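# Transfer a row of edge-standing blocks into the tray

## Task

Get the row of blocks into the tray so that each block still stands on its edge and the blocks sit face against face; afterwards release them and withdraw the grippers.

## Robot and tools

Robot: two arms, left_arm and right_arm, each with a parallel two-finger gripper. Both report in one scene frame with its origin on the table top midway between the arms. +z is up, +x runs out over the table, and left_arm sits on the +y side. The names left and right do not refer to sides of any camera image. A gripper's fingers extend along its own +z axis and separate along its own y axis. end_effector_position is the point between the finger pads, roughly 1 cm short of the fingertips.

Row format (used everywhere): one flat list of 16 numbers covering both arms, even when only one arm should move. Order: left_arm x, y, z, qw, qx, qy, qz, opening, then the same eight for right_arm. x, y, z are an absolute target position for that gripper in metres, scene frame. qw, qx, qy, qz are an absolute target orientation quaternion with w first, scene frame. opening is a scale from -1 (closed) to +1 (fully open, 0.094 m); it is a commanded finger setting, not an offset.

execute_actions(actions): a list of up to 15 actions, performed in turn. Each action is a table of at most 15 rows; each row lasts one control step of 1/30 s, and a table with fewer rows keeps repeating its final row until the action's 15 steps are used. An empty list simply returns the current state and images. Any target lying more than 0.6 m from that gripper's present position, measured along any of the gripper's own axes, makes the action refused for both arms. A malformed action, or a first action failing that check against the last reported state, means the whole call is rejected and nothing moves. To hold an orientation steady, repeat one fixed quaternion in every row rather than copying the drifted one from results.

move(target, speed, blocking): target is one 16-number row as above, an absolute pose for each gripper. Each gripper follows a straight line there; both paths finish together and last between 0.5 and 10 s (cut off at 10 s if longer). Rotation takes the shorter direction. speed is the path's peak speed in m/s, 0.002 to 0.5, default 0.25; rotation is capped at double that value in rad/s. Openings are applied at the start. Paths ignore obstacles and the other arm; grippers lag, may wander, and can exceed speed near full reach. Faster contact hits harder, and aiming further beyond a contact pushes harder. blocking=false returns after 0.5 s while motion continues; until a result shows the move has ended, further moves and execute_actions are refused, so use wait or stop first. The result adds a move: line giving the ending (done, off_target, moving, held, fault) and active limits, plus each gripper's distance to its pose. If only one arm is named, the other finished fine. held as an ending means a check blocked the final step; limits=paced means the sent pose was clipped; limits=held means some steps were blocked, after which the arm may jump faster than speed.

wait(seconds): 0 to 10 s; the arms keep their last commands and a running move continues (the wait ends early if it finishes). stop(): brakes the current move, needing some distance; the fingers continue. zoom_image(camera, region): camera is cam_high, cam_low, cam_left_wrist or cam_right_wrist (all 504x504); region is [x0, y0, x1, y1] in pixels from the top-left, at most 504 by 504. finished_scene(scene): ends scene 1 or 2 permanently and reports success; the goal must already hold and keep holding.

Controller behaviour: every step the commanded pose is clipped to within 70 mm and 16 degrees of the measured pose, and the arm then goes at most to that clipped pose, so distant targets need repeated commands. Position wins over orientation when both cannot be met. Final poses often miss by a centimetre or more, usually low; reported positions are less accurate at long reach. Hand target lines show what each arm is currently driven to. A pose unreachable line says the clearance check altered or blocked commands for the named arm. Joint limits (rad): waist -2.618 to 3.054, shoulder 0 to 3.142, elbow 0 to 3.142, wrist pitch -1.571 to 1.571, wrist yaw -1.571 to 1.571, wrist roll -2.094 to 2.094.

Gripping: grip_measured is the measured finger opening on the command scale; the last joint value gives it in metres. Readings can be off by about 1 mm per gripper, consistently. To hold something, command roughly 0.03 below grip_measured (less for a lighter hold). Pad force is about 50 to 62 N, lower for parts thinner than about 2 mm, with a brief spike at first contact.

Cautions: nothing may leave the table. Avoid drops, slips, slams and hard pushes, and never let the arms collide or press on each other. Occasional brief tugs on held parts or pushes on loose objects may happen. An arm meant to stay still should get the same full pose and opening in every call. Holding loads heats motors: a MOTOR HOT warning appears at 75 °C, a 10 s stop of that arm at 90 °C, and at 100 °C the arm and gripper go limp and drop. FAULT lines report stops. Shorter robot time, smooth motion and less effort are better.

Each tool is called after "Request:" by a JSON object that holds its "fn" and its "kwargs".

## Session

Request:
{"fn": "execute_actions", "kwargs": {"actions": []}}

Scene clock: 0.00 s.
left_arm: end_effector_position=(+0.0659, -0.1625, +0.2628) grip_measured=+1.000 end_effector_quat_wxyz=(+0.169, +0.689, +0.579, -0.401) | right_arm: end_effector_position=(+0.4836, -0.4249, +0.3275) grip_measured=+1.000 end_effector_quat_wxyz=(+0.479, -0.168, +0.626, -0.592)
Joint positions: left_arm=[-1.007  2.033  2.087 -0.935  0.634  0.323  0.094] | right_arm=[-0.352  1.506  0.877  0.808  0.457 -1.233  0.094]
Joint velocities: left_arm=[ 0.017  0.007 -0.002  0.022 -0.066 -0.022  0.   ] | right_arm=[-0.002  0.012 -0.007 -0.007 -0.007 -0.007  0.   ]
Motor temperatures (°C, as the motors report them): left_arm=[23 22 22 24 22 23] | right_arm=[21 24 21 23 20 22]
Hand target (left_arm): +0.064, -0.162, +0.270; +0.172, +0.690, +0.574, -0.407
Hand target (right_arm): +0.481, -0.424, +0.342; +0.492, -0.156, +0.615, -0.596

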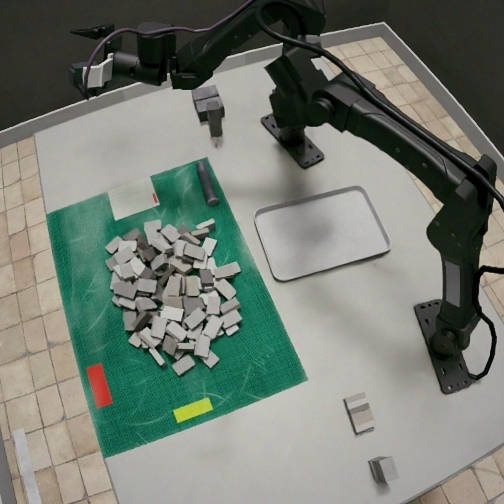

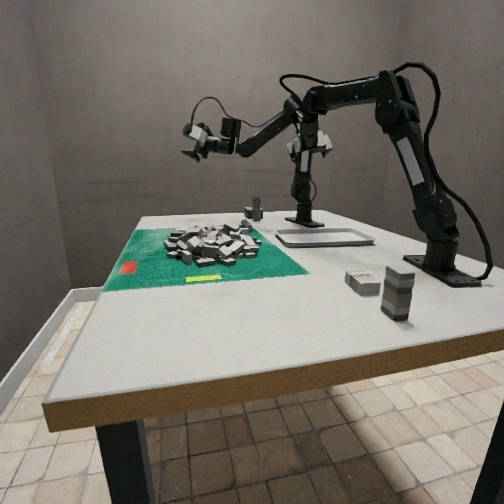

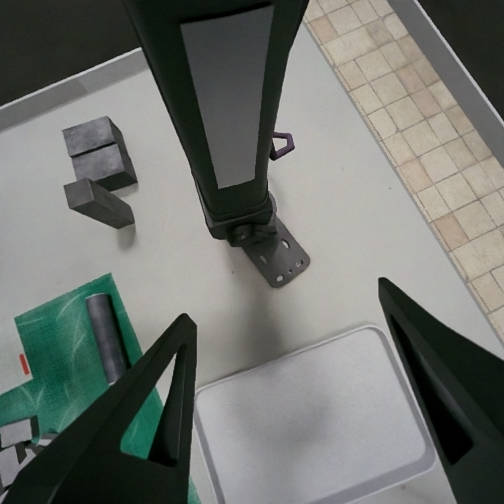

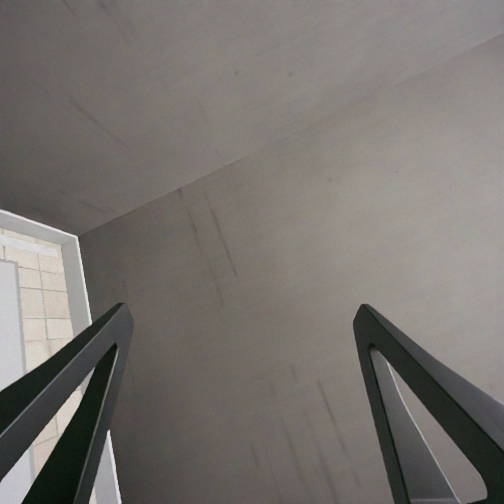

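Request:
{"fn": "move", "kwargs": {"target": [0.25,0.1,0.2,0,0.4,0.92,0,1,0.4836,-0.4249,0.3275,0.479,-0.168,0.626,-0.592,1]}}

Request:
{"fn": "move", "kwargs": {"target": [0.22,0.4,0.1,0,0,1,0,1,0.4836,-0.4249,0.3275,0.479,-0.168,0.626,-0.592,1]}}

Scene clock: 8.63 s.
left_arm: end_effector_position=(+0.2558, +0.0910, +0.2010) grip_measured=+1.000 end_effector_quat_wxyz=(+0.055, +0.406, +0.912, -0.021) | right_arm: end_effector_position=(+0.4836, -0.4249, +0.3275) grip_measured=+1.000 end_effector_quat_wxyz=(+0.479, -0.168, +0.626, -0.592)
Joint positions: left_arm=[-0.566  1.971  2.079 -1.562  0.004  0.093  0.094] | right_arm=[-0.352  1.506  0.877  0.808  0.457 -1.233  0.094]
Joint velocities: left_arm=[-0.007 -0.012  0.007 -0.037  0.007 -0.081  0.   ] | right_arm=[-0.017 -0.022 -0.022 -0.051  0.037  0.007  0.   ]
Motor temperatures (°C, as the motors report them): left_arm=[23 24 22 25 22 23] | right_arm=[21 25 21 25 20 22]
Hand target (left_arm): +0.253, +0.097, +0.199; +0.046, +0.400, +0.915, -0.012
Hand target (right_arm): +0.484, -0.425, +0.328; +0.479, -0.168, +0.626, -0.592
Off the commanded pose (left_arm): 0.011 m, 7 deg.
Off the commanded pose (right_arm): 0.000 m, 0 deg.
joint sent to its limit (left arm) — the command would take joint 4 (wrist pitch) past its lower limit, so that joint was sent only as far as its limit.
move: off_target (left_arm)

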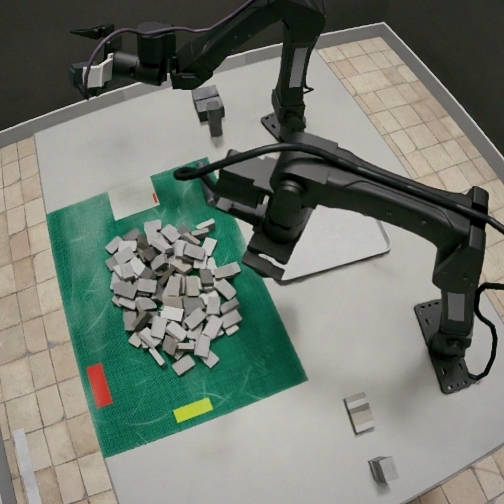

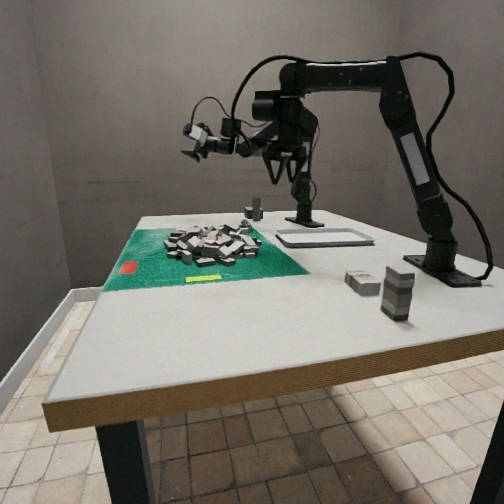

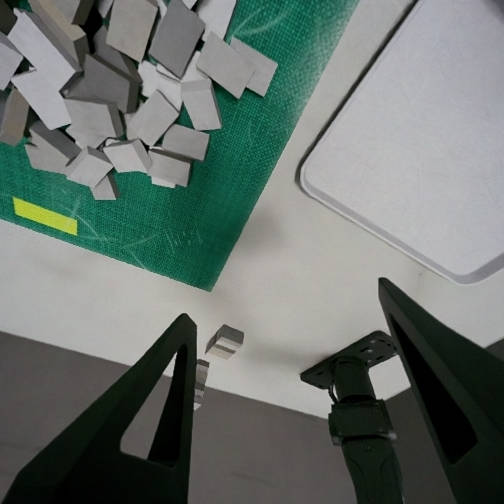

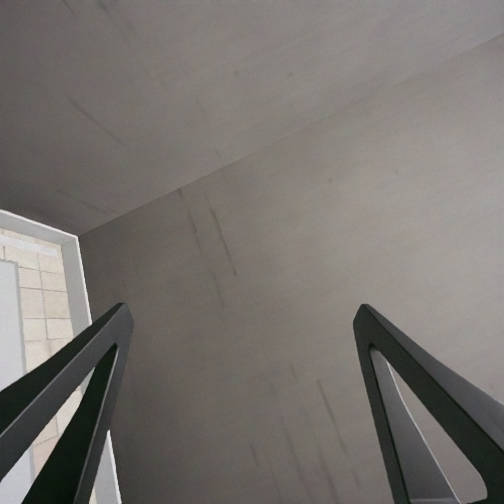

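Scene clock: 10.83 s.
left_arm: end_effector_position=(+0.2226, +0.3978, +0.1006) grip_measured=+1.000 end_effector_quat_wxyz=(-0.010, -0.004, +1.000, +0.003) | right_arm: end_effector_position=(+0.4836, -0.4249, +0.3275) grip_measured=+1.000 end_effector_quat_wxyz=(+0.479, -0.168, +0.626, -0.592)
Joint positions: left_arm=[ 0.338  1.539  1.166 -1.216 -0.01   0.152  0.094] | right_arm=[-0.352  1.506  0.877  0.808  0.457 -1.233  0.094]
Joint velocities: left_arm=[ 0.012  0.002 -0.012  0.007 -0.081  0.022  0.   ] | right_arm=[-0.002 -0.012 -0.012 -0.007  0.037  0.037  0.   ]
Motor temperatures (°C, as the motors report them): left_arm=[23 24 22 25 22 23] | right_arm=[21 25 21 25 20 22]
Hand target (left_arm): +0.225, +0.399, +0.098; -0.003, +0.000, +1.000, +0.005
Hand target (right_arm): +0.484, -0.425, +0.327; +0.479, -0.168, +0.626, -0.592
Off the commanded pose (left_arm): 0.003 m, 1 deg.
Off the commanded pose (right_arm): 0.000 m, 0 deg.
move: done

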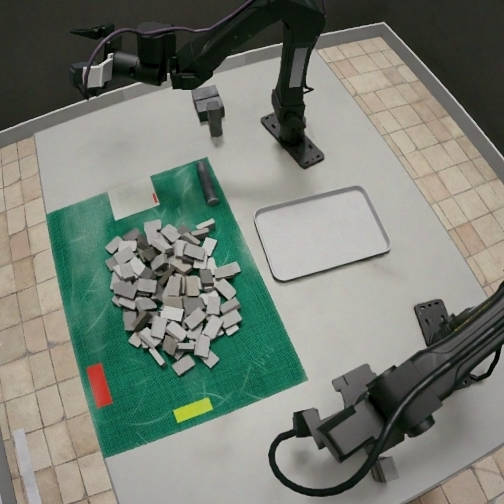

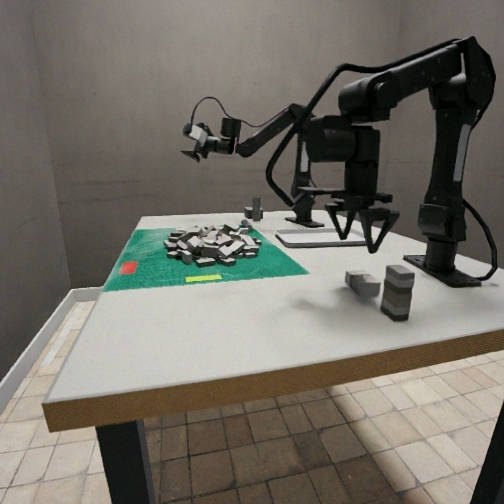

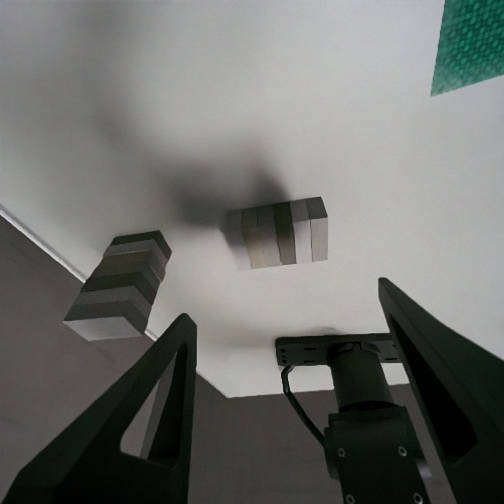

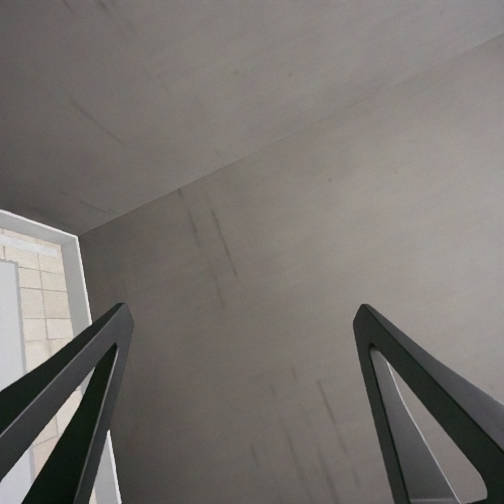

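Request:
{"fn": "move", "kwargs": {"target": [0.21,0.4,0.05,0,0.02,1,0,1,0.4836,-0.4249,0.3275,0.479,-0.168,0.626,-0.592,1], "speed": 0.08}}

Scene clock: 16.03 s.
left_arm: end_effector_position=(+0.2083, +0.3995, +0.0499) grip_measured=+1.000 end_effector_quat_wxyz=(-0.013, +0.019, +1.000, +0.002) | right_arm: end_effector_position=(+0.4836, -0.4249, +0.3275) grip_measured=+1.000 end_effector_quat_wxyz=(+0.479, -0.168, +0.626, -0.592)
Joint positions: left_arm=[ 0.355  1.539  0.958 -1.015 -0.01   0.214  0.094] | right_arm=[-0.352  1.506  0.877  0.808  0.457 -1.233  0.094]
Joint velocities: left_arm=[-0.002 -0.002 -0.007  0.007  0.081  0.051  0.   ] | right_arm=[-0.022 -0.017  0.002 -0.037 -0.022 -0.022  0.   ]
Motor temperatures (°C, as the motors report them): left_arm=[23 24 22 24 22 23] | right_arm=[21 25 22 25 20 22]
Hand target (left_arm): +0.211, +0.400, +0.050; -0.000, +0.020, +1.000, +0.000
Hand target (right_arm): +0.484, -0.425, +0.327; +0.479, -0.168, +0.626, -0.592
Off the commanded pose (left_arm): 0.002 m, 2 deg.
Off the commanded pose (right_arm): 0.000 m, 0 deg.
move: done

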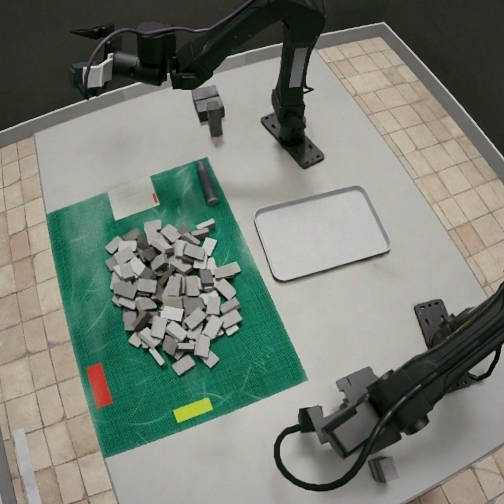

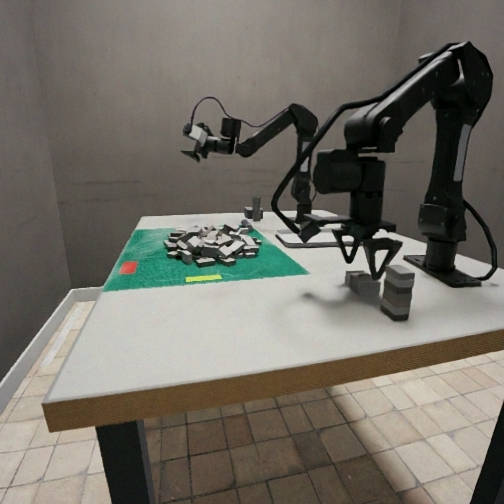

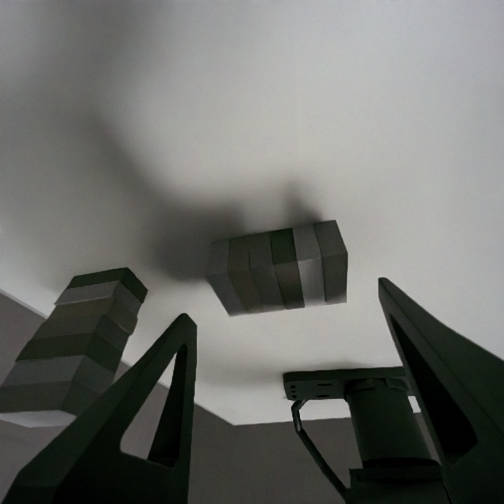

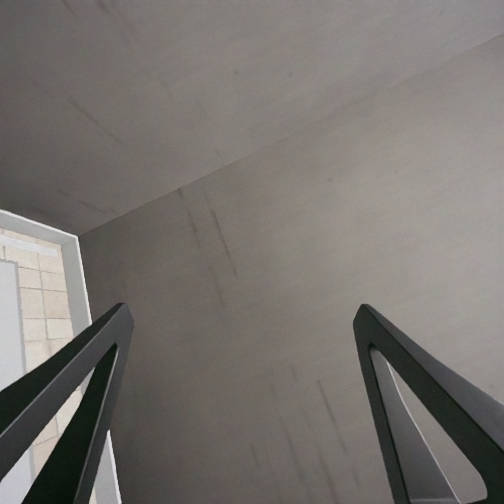

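Request:
{"fn": "move", "kwargs": {"target": [0.207,0.4,0.025,0,0.025,1,0,1,0.4836,-0.4249,0.3275,0.479,-0.168,0.626,-0.592,1], "speed": 0.03}}

Scene clock: 22.90 s.
left_arm: end_effector_position=(+0.2076, +0.3994, +0.0310) grip_measured=+1.000 end_effector_quat_wxyz=(+0.000, +0.025, +1.000, +0.005) | right_arm: end_effector_position=(+0.4836, -0.4249, +0.3275) grip_measured=+1.000 end_effector_quat_wxyz=(+0.479, -0.168, +0.626, -0.592)
Joint positions: left_arm=[ 0.355  1.539  0.878 -0.907 -0.01   0.226  0.094] | right_arm=[-0.352  1.506  0.877  0.808  0.457 -1.233  0.094]
Joint velocities: left_arm=[ 0.027  0.007  0.007  0.051  0.022 -0.022  0.   ] | right_arm=[ 0.027  0.007 -0.002 -0.022  0.037 -0.007  0.   ]
Motor temperatures (°C, as the motors report them): left_arm=[23 24 22 24 22 23] | right_arm=[21 25 22 26 20 22]
Hand target (left_arm): +0.207, +0.400, +0.025; -0.000, +0.025, +1.000, +0.000
Hand target (right_arm): +0.484, -0.425, +0.327; +0.479, -0.168, +0.626, -0.592
Off the commanded pose (left_arm): 0.006 m, 1 deg.
Off the commanded pose (right_arm): 0.000 m, 0 deg.
move: done

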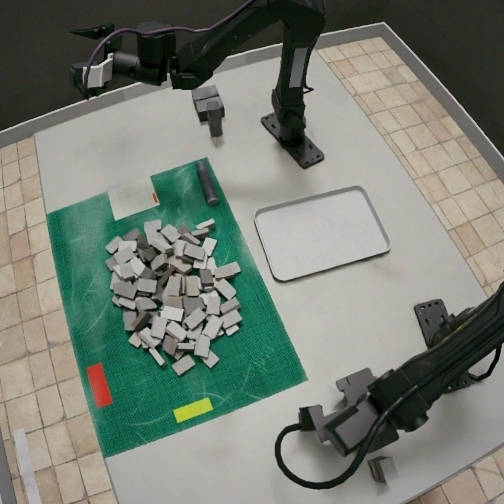

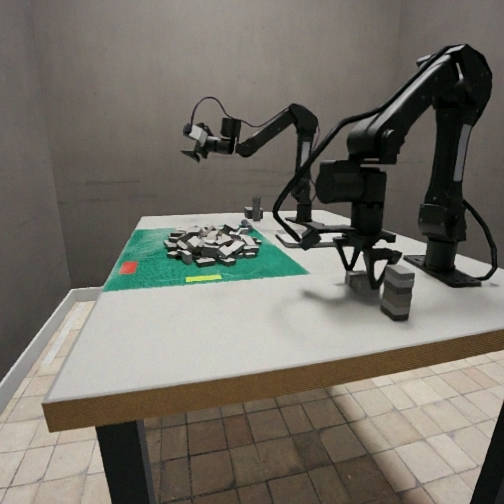

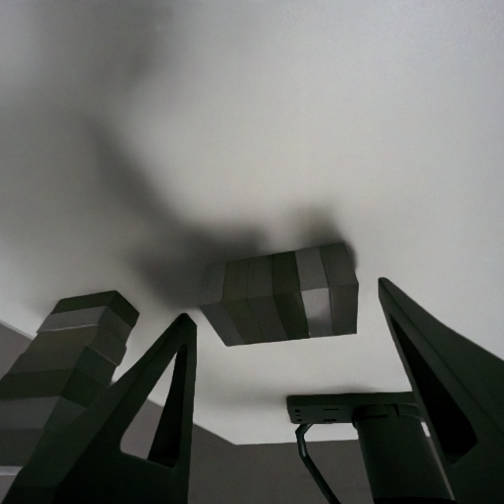

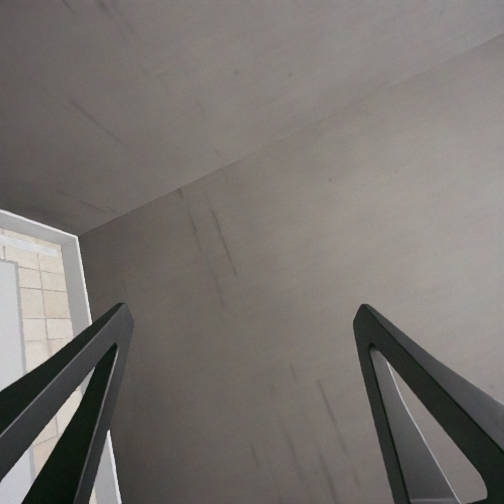

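Shift a little +y, −x, and go down.

Request:
{"fn": "move", "kwargs": {"target": [0.2,0.405,0.011,0,0.03,1,0,1,0.4836,-0.4249,0.3275,0.479,-0.168,0.626,-0.592,1], "speed": 0.02}}

Scene clock: 26.60 s.
left_arm: end_effector_position=(+0.2009, +0.4050, +0.0182) grip_measured=+1.000 end_effector_quat_wxyz=(+0.002, +0.028, +1.000, +0.005) | right_arm: end_effector_position=(+0.4836, -0.4249, +0.3275) grip_measured=+1.000 end_effector_quat_wxyz=(+0.479, -0.168, +0.626, -0.592)
Joint positions: left_arm=[ 0.383  1.539  0.822 -0.848 -0.01   0.261  0.094] | right_arm=[-0.352  1.506  0.877  0.808  0.457 -1.233  0.094]
Joint velocities: left_arm=[ 0.022  0.012 -0.017  0.007 -0.022 -0.037  0.   ] | right_arm=[-0.012  0.017 -0.002 -0.095 -0.081 -0.007  0.   ]
Motor temperatures (°C, as the motors report them): left_arm=[23 24 22 24 22 23] | right_arm=[21 25 22 26 20 22]
Hand target (left_arm): +0.200, +0.405, +0.011; -0.000, +0.030, +1.000, +0.000
Hand target (right_arm): +0.484, -0.425, +0.327; +0.479, -0.168, +0.626, -0.592
Off the commanded pose (left_arm): 0.007 m, 1 deg.
Off the commanded pose (right_arm): 0.000 m, 0 deg.
move: done

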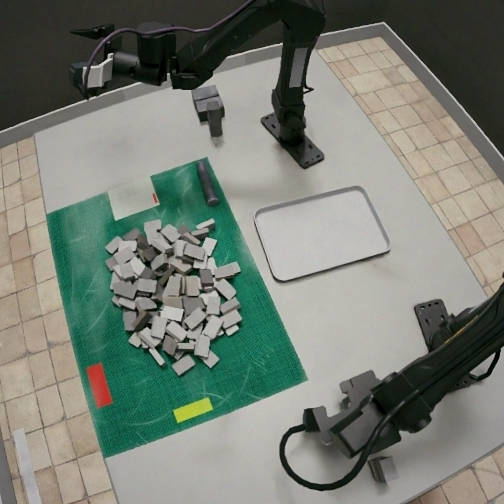

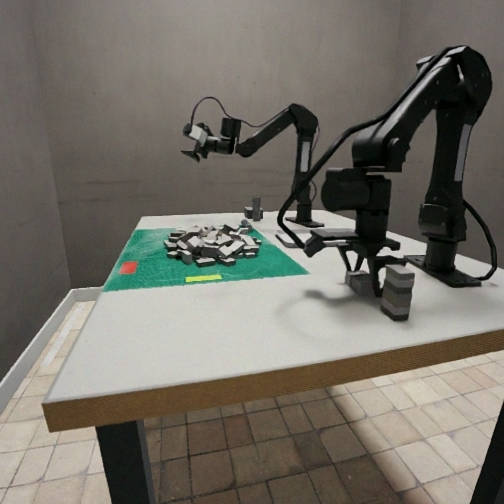

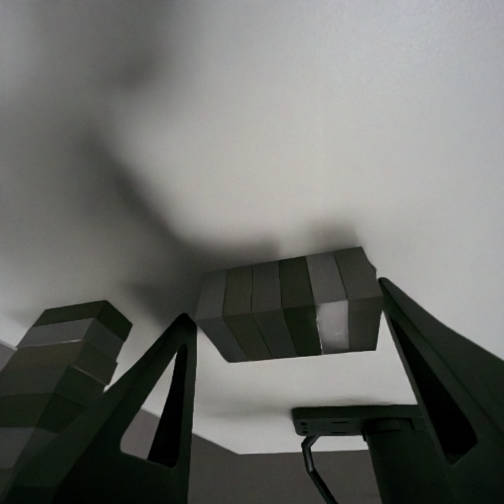

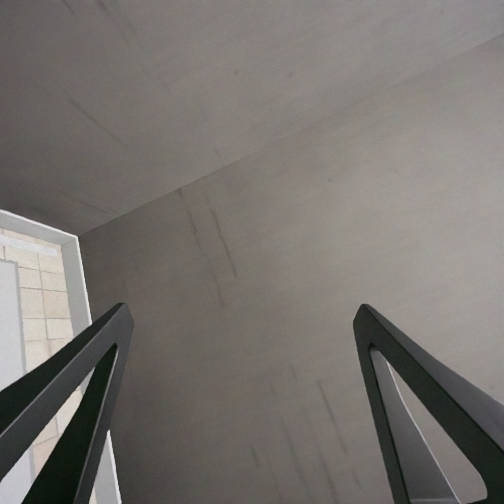

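Request:
{"fn": "move", "kwargs": {"target": [0.202,0.402,0.005,0,0.03,1,0,1,0.4836,-0.4249,0.3275,0.479,-0.168,0.626,-0.592,1], "speed": 0.02}}

Request:
{"fn": "move", "kwargs": {"target": [0.202,0.402,0.007,0,0.03,1,0,0.35,0.4836,-0.4249,0.3275,0.479,-0.168,0.626,-0.592,1]}}

Request:
{"fn": "move", "kwargs": {"target": [0.205,0.402,0.09,0,0.03,1,0,0.35,0.4836,-0.4249,0.3275,0.479,-0.168,0.626,-0.592,1], "speed": 0.1}}

Scene clock: 36.40 s.
left_arm: end_effector_position=(+0.2041, +0.4056, +0.0133) grip_measured=+1.000 end_effector_quat_wxyz=(+0.003, +0.030, +1.000, +0.006) | right_arm: end_effector_position=(+0.4836, -0.4249, +0.3275) grip_measured=+1.000 end_effector_quat_wxyz=(+0.479, -0.168, +0.626, -0.592)
Joint positions: left_arm=[ 0.383  1.559  0.819 -0.823 -0.01   0.263  0.094] | right_arm=[-0.352  1.506  0.877  0.808  0.457 -1.233  0.094]
Joint velocities: left_arm=[-0.012 -0.002 -0.002 -0.022 -0.037 -0.051  0.   ] | right_arm=[-0.002 -0.017  0.002 -0.066  0.022  0.022  0.   ]
Motor temperatures (°C, as the motors report them): left_arm=[23 23 22 24 22 23] | right_arm=[21 26 22 27 20 22]
Hand target (left_arm): +0.202, +0.402, +0.005; -0.000, +0.030, +1.000, +0.000
Hand target (right_arm): +0.484, -0.425, +0.327; +0.479, -0.168, +0.626, -0.592
Off the commanded pose (left_arm): 0.009 m, 1 deg.
Off the commanded pose (right_arm): 0.000 m, 0 deg.
move: done

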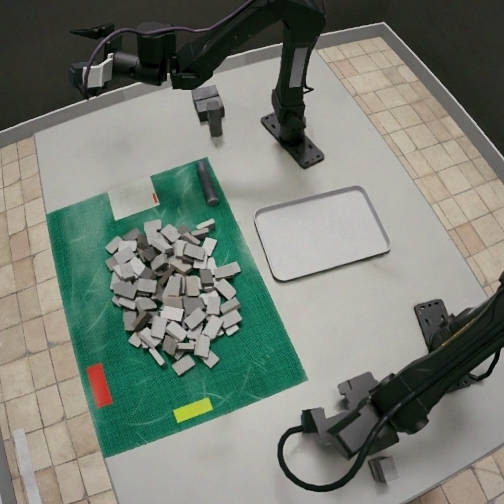

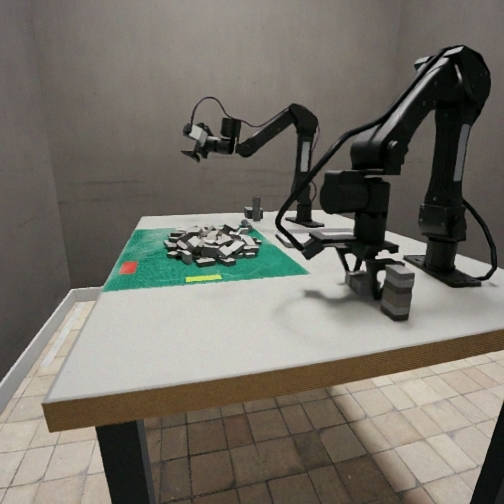

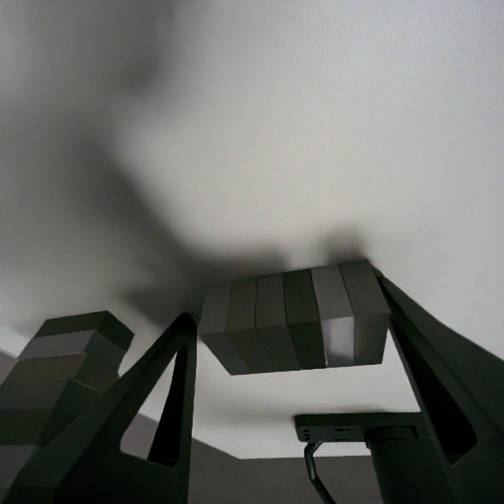

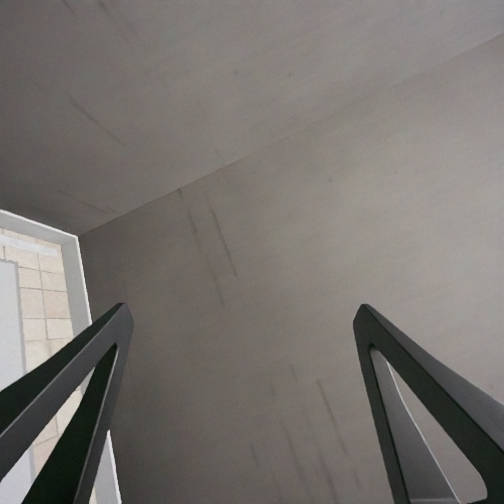

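Scene clock: 37.10 s.
left_arm: end_effector_position=(+0.2042, +0.4060, +0.0133) grip_measured=+0.440 end_effector_quat_wxyz=(+0.003, +0.029, +1.000, +0.007) | right_arm: end_effector_position=(+0.4836, -0.4249, +0.3275) grip_measured=+1.000 end_effector_quat_wxyz=(+0.479, -0.168, +0.626, -0.592)
Joint positions: left_arm=[ 0.383  1.559  0.819 -0.822 -0.012  0.263  0.068] | right_arm=[-0.352  1.506  0.877  0.808  0.457 -1.233  0.094]
Joint velocities: left_arm=[-0.007 -0.002  0.007 -0.007  0.051  0.037 -0.   ] | right_arm=[-0.007  0.002 -0.002  0.037  0.037 -0.007  0.   ]
Motor temperatures (°C, as the motors report them): left_arm=[23 23 22 24 22 23] | right_arm=[21 26 22 27 20 22]
Hand target (left_arm): +0.202, +0.402, +0.007; -0.000, +0.030, +1.000, -0.000
Hand target (right_arm): +0.484, -0.425, +0.327; +0.479, -0.168, +0.626, -0.592
Off the commanded pose (left_arm): 0.008 m, 1 deg.
Off the commanded pose (right_arm): 0.000 m, 0 deg.
move: done

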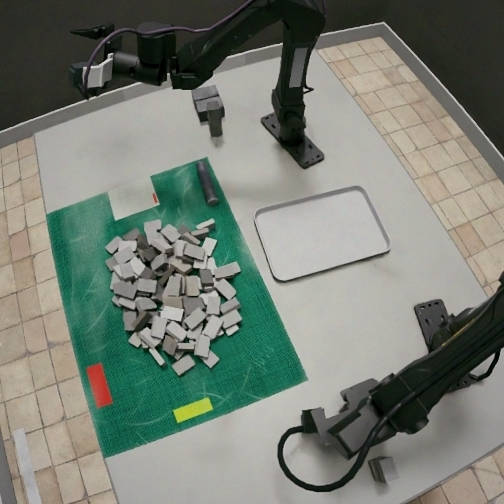

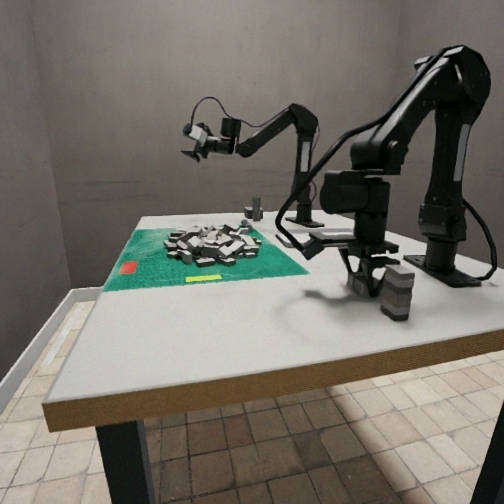

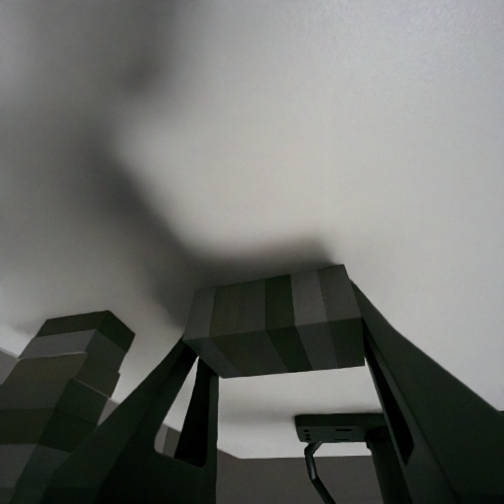

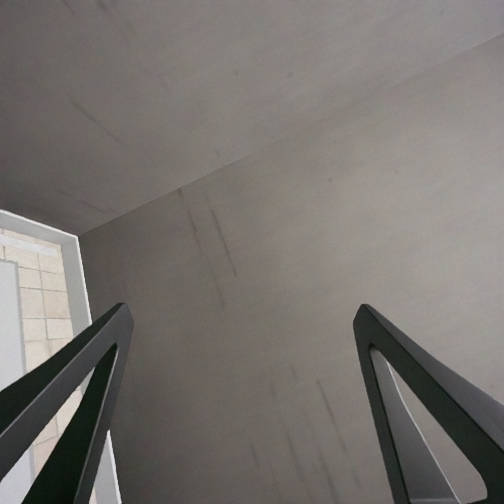

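Scene clock: 38.47 s.
left_arm: end_effector_position=(+0.1956, +0.4043, +0.0724) grip_measured=+0.440 end_effector_quat_wxyz=(-0.025, +0.030, +0.999, -0.000) | right_arm: end_effector_position=(+0.4836, -0.4249, +0.3275) grip_measured=+1.000 end_effector_quat_wxyz=(+0.479, -0.168, +0.626, -0.592)
Joint positions: left_arm=[ 0.383  1.492  1.007 -1.134 -0.012  0.263  0.068] | right_arm=[-0.352  1.506  0.877  0.808  0.457 -1.233  0.094]
Joint velocities: left_arm=[-0.002 -0.012  0.002 -0.051 -0.037 -0.051 -0.   ] | right_arm=[ 0.027 -0.022 -0.002 -0.007  0.007 -0.007  0.   ]
Motor temperatures (°C, as the motors report them): left_arm=[23 23 22 24 22 23] | right_arm=[21 26 22 27 20 22]
Hand target (left_arm): +0.203, +0.402, +0.089; +0.000, +0.030, +1.000, -0.000
Hand target (right_arm): +0.484, -0.425, +0.327; +0.479, -0.168, +0.626, -0.592
Off the commanded pose (left_arm): 0.020 m, 3 deg.
Off the commanded pose (right_arm): 0.000 m, 0 deg.
move: off_target (left_arm)

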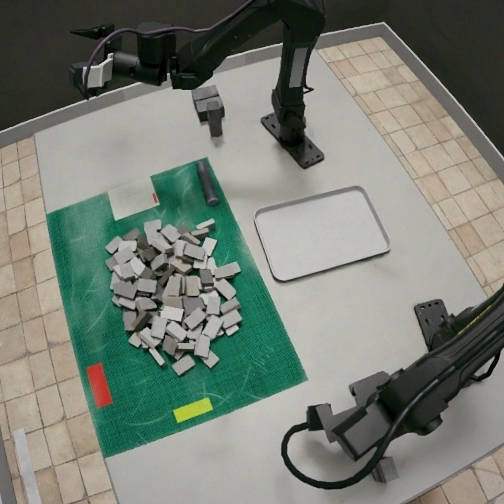

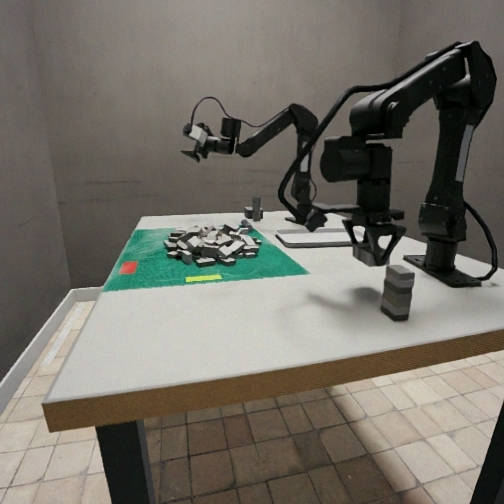

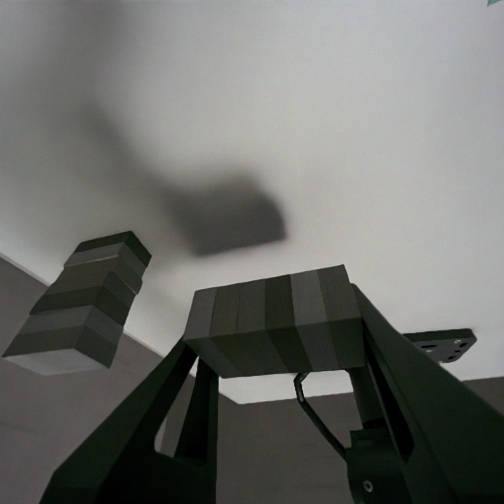

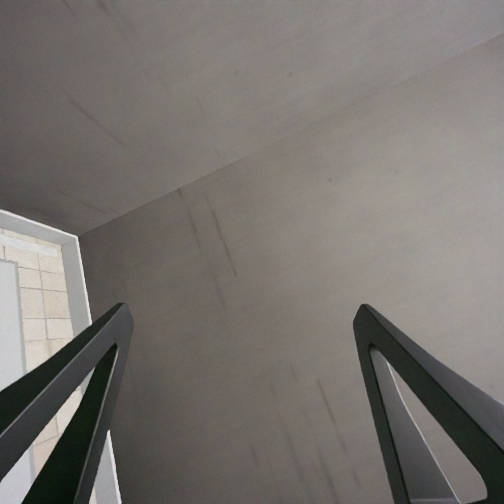

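Request:
{"fn": "move", "kwargs": {"target": [0.22,0.2,0.09,0,0.38,0.92,0,0.35,0.4836,-0.4249,0.3275,0.479,-0.168,0.626,-0.592,1], "speed": 0.15}}

Request:
{"fn": "move", "kwargs": {"target": [0.1,0.01,0.06,0,0.707,0.707,0,0.35,0.4836,-0.4249,0.3275,0.479,-0.168,0.626,-0.592,1], "speed": 0.15}}

Request:
{"fn": "move", "kwargs": {"target": [0.1,0.01,0.02,0,0.707,0.707,0,0.35,0.4836,-0.4249,0.3275,0.479,-0.168,0.626,-0.592,1], "speed": 0.025}}

Scene clock: 47.73 s.
left_arm: end_effector_position=(+0.2115, +0.2072, +0.0786) grip_measured=+0.439 end_effector_quat_wxyz=(-0.011, +0.375, +0.927, +0.005) | right_arm: end_effector_position=(+0.4836, -0.4249, +0.3275) grip_measured=+1.000 end_effector_quat_wxyz=(+0.479, -0.168, +0.626, -0.592)
Joint positions: left_arm=[-0.375  1.657  1.198 -1.135 -0.006  0.216  0.068] | right_arm=[-0.352  1.506  0.877  0.808  0.457 -1.233  0.094]
Joint velocities: left_arm=[-0.007 -0.002 -0.012 -0.007 -0.022 -0.022 -0.001] | right_arm=[-0.022  0.002 -0.012  0.037 -0.037 -0.037  0.   ]
Motor temperatures (°C, as the motors report them): left_arm=[23 24 23 24 22 23] | right_arm=[21 26 22 28 20 22]
Hand target (left_arm): +0.217, +0.200, +0.091; +0.004, +0.382, +0.924, -0.003
Hand target (right_arm): +0.484, -0.425, +0.327; +0.479, -0.168, +0.626, -0.592
Off the commanded pose (left_arm): 0.016 m, 2 deg.
Off the commanded pose (right_arm): 0.000 m, 0 deg.
move: off_target (left_arm)

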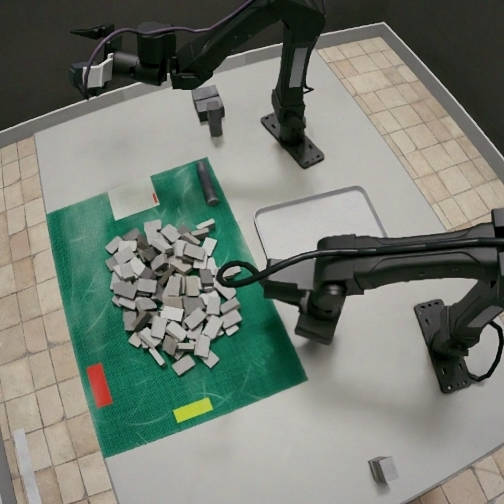

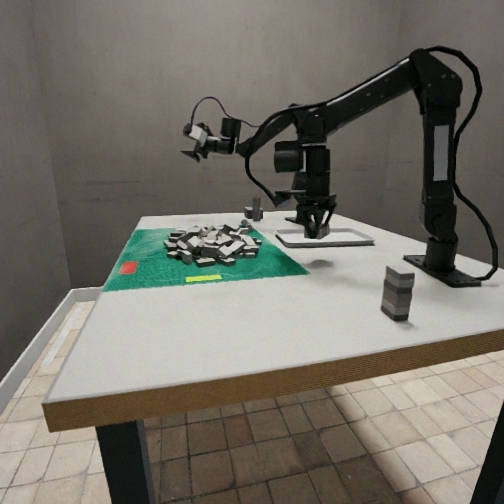

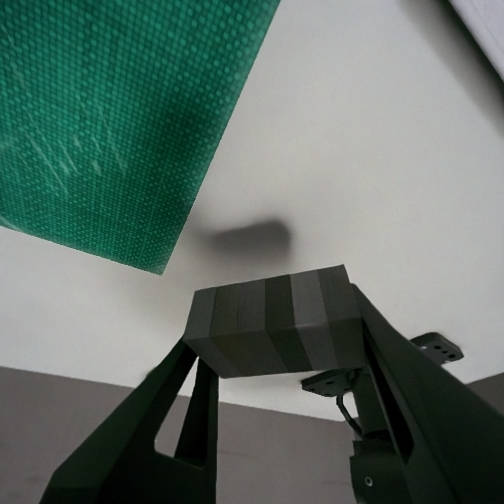

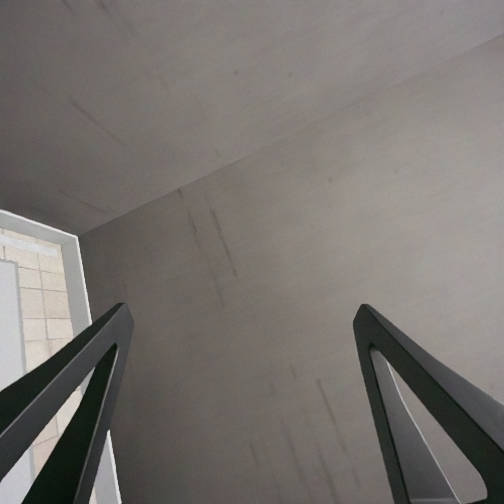

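Scene clock: 50.80 s.
left_arm: end_effector_position=(+0.0959, +0.0242, +0.0471) grip_measured=+0.439 end_effector_quat_wxyz=(-0.017, +0.702, +0.712, +0.011) | right_arm: end_effector_position=(+0.4836, -0.4249, +0.3275) grip_measured=+1.000 end_effector_quat_wxyz=(+0.479, -0.168, +0.626, -0.592)
Joint positions: left_arm=[-1.033  1.961  1.451 -1.1   -0.007  0.345  0.068] | right_arm=[-0.352  1.506  0.877  0.808  0.457 -1.233  0.094]
Joint velocities: left_arm=[-0.002  0.007 -0.007 -0.037 -0.051  0.051  0.   ] | right_arm=[ 0.002 -0.002  0.002 -0.022 -0.037  0.007  0.   ]
Motor temperatures (°C, as the motors report them): left_arm=[23 24 23 24 22 23] | right_arm=[21 26 22 28 20 22]
Hand target (left_arm): +0.098, +0.012, +0.061; +0.003, +0.707, +0.707, -0.003
Hand target (right_arm): +0.484, -0.425, +0.327; +0.479, -0.168, +0.626, -0.592
Off the commanded pose (left_arm): 0.020 m, 2 deg.
Off the commanded pose (right_arm): 0.000 m, 0 deg.
move: off_target (left_arm)

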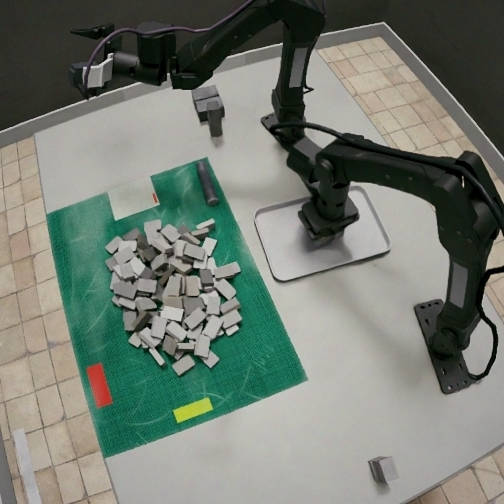

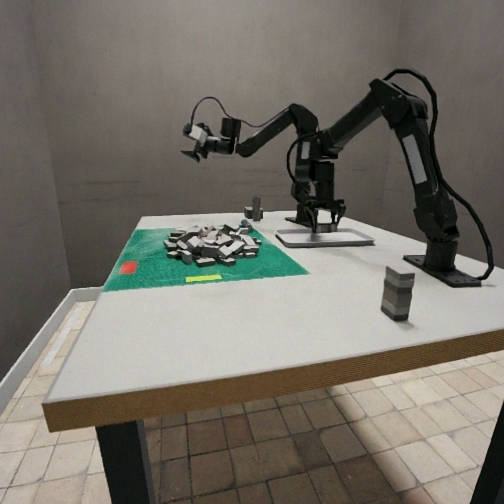

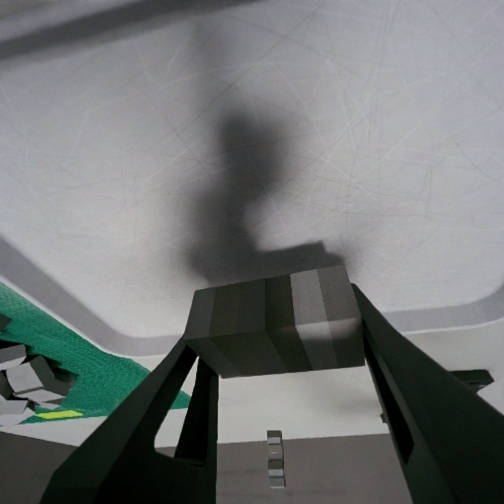

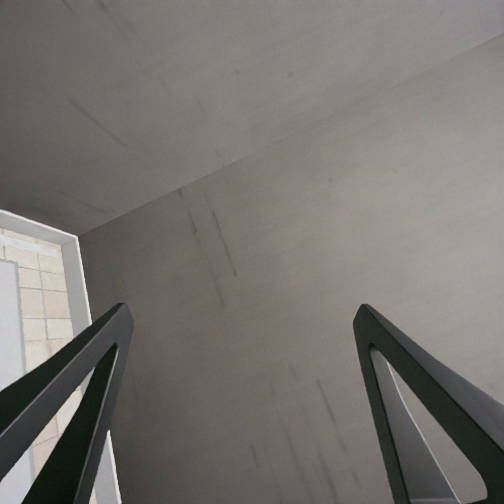

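Scene clock: 52.27 s.
left_arm: end_effector_position=(+0.0988, +0.0164, +0.0191) grip_measured=+0.439 end_effector_quat_wxyz=(-0.013, +0.703, +0.711, +0.010) | right_arm: end_effector_position=(+0.4836, -0.4249, +0.3275) grip_measured=+1.000 end_effector_quat_wxyz=(+0.479, -0.168, +0.626, -0.592)
Joint positions: left_arm=[-1.033  2.018  1.416 -1.002 -0.007  0.348  0.068] | right_arm=[-0.352  1.506  0.877  0.808  0.457 -1.233  0.094]
Joint velocities: left_arm=[ 0.007  0.017 -0.002  0.022  0.037 -0.066  0.   ] | right_arm=[-0.002  0.002 -0.007  0.022 -0.037 -0.037  0.   ]
Motor temperatures (°C, as the motors report them): left_arm=[23 24 23 24 22 23] | right_arm=[21 26 22 28 20 22]
Hand target (left_arm): +0.100, +0.010, +0.020; -0.000, +0.707, +0.707, +0.000
Hand target (right_arm): +0.484, -0.425, +0.327; +0.479, -0.168, +0.626, -0.592
Off the commanded pose (left_arm): 0.007 m, 2 deg.
Off the commanded pose (right_arm): 0.000 m, 0 deg.
move: done

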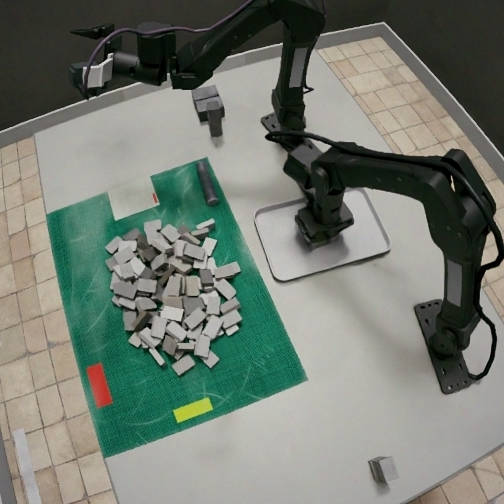

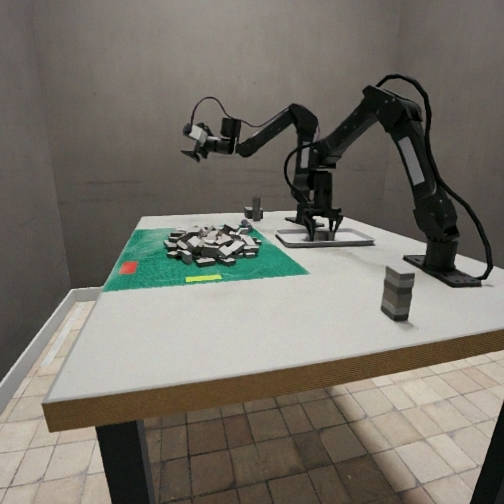

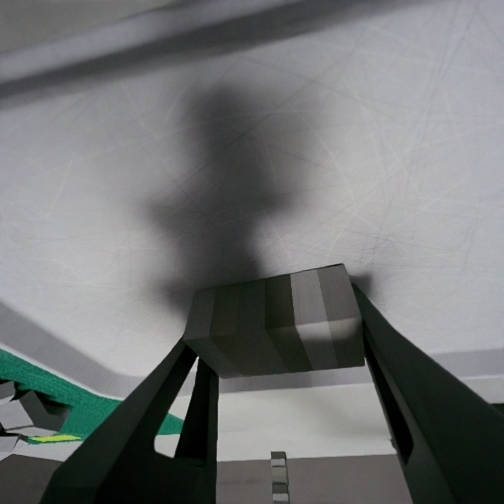

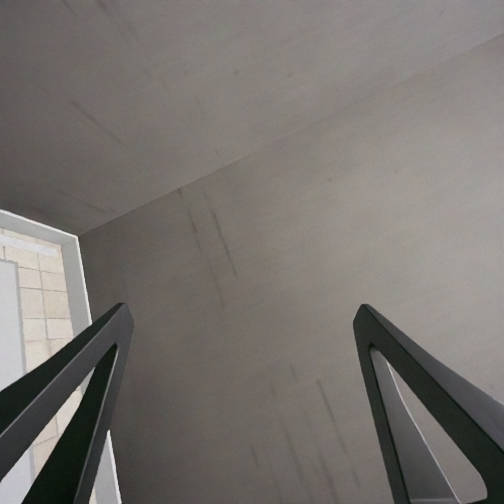

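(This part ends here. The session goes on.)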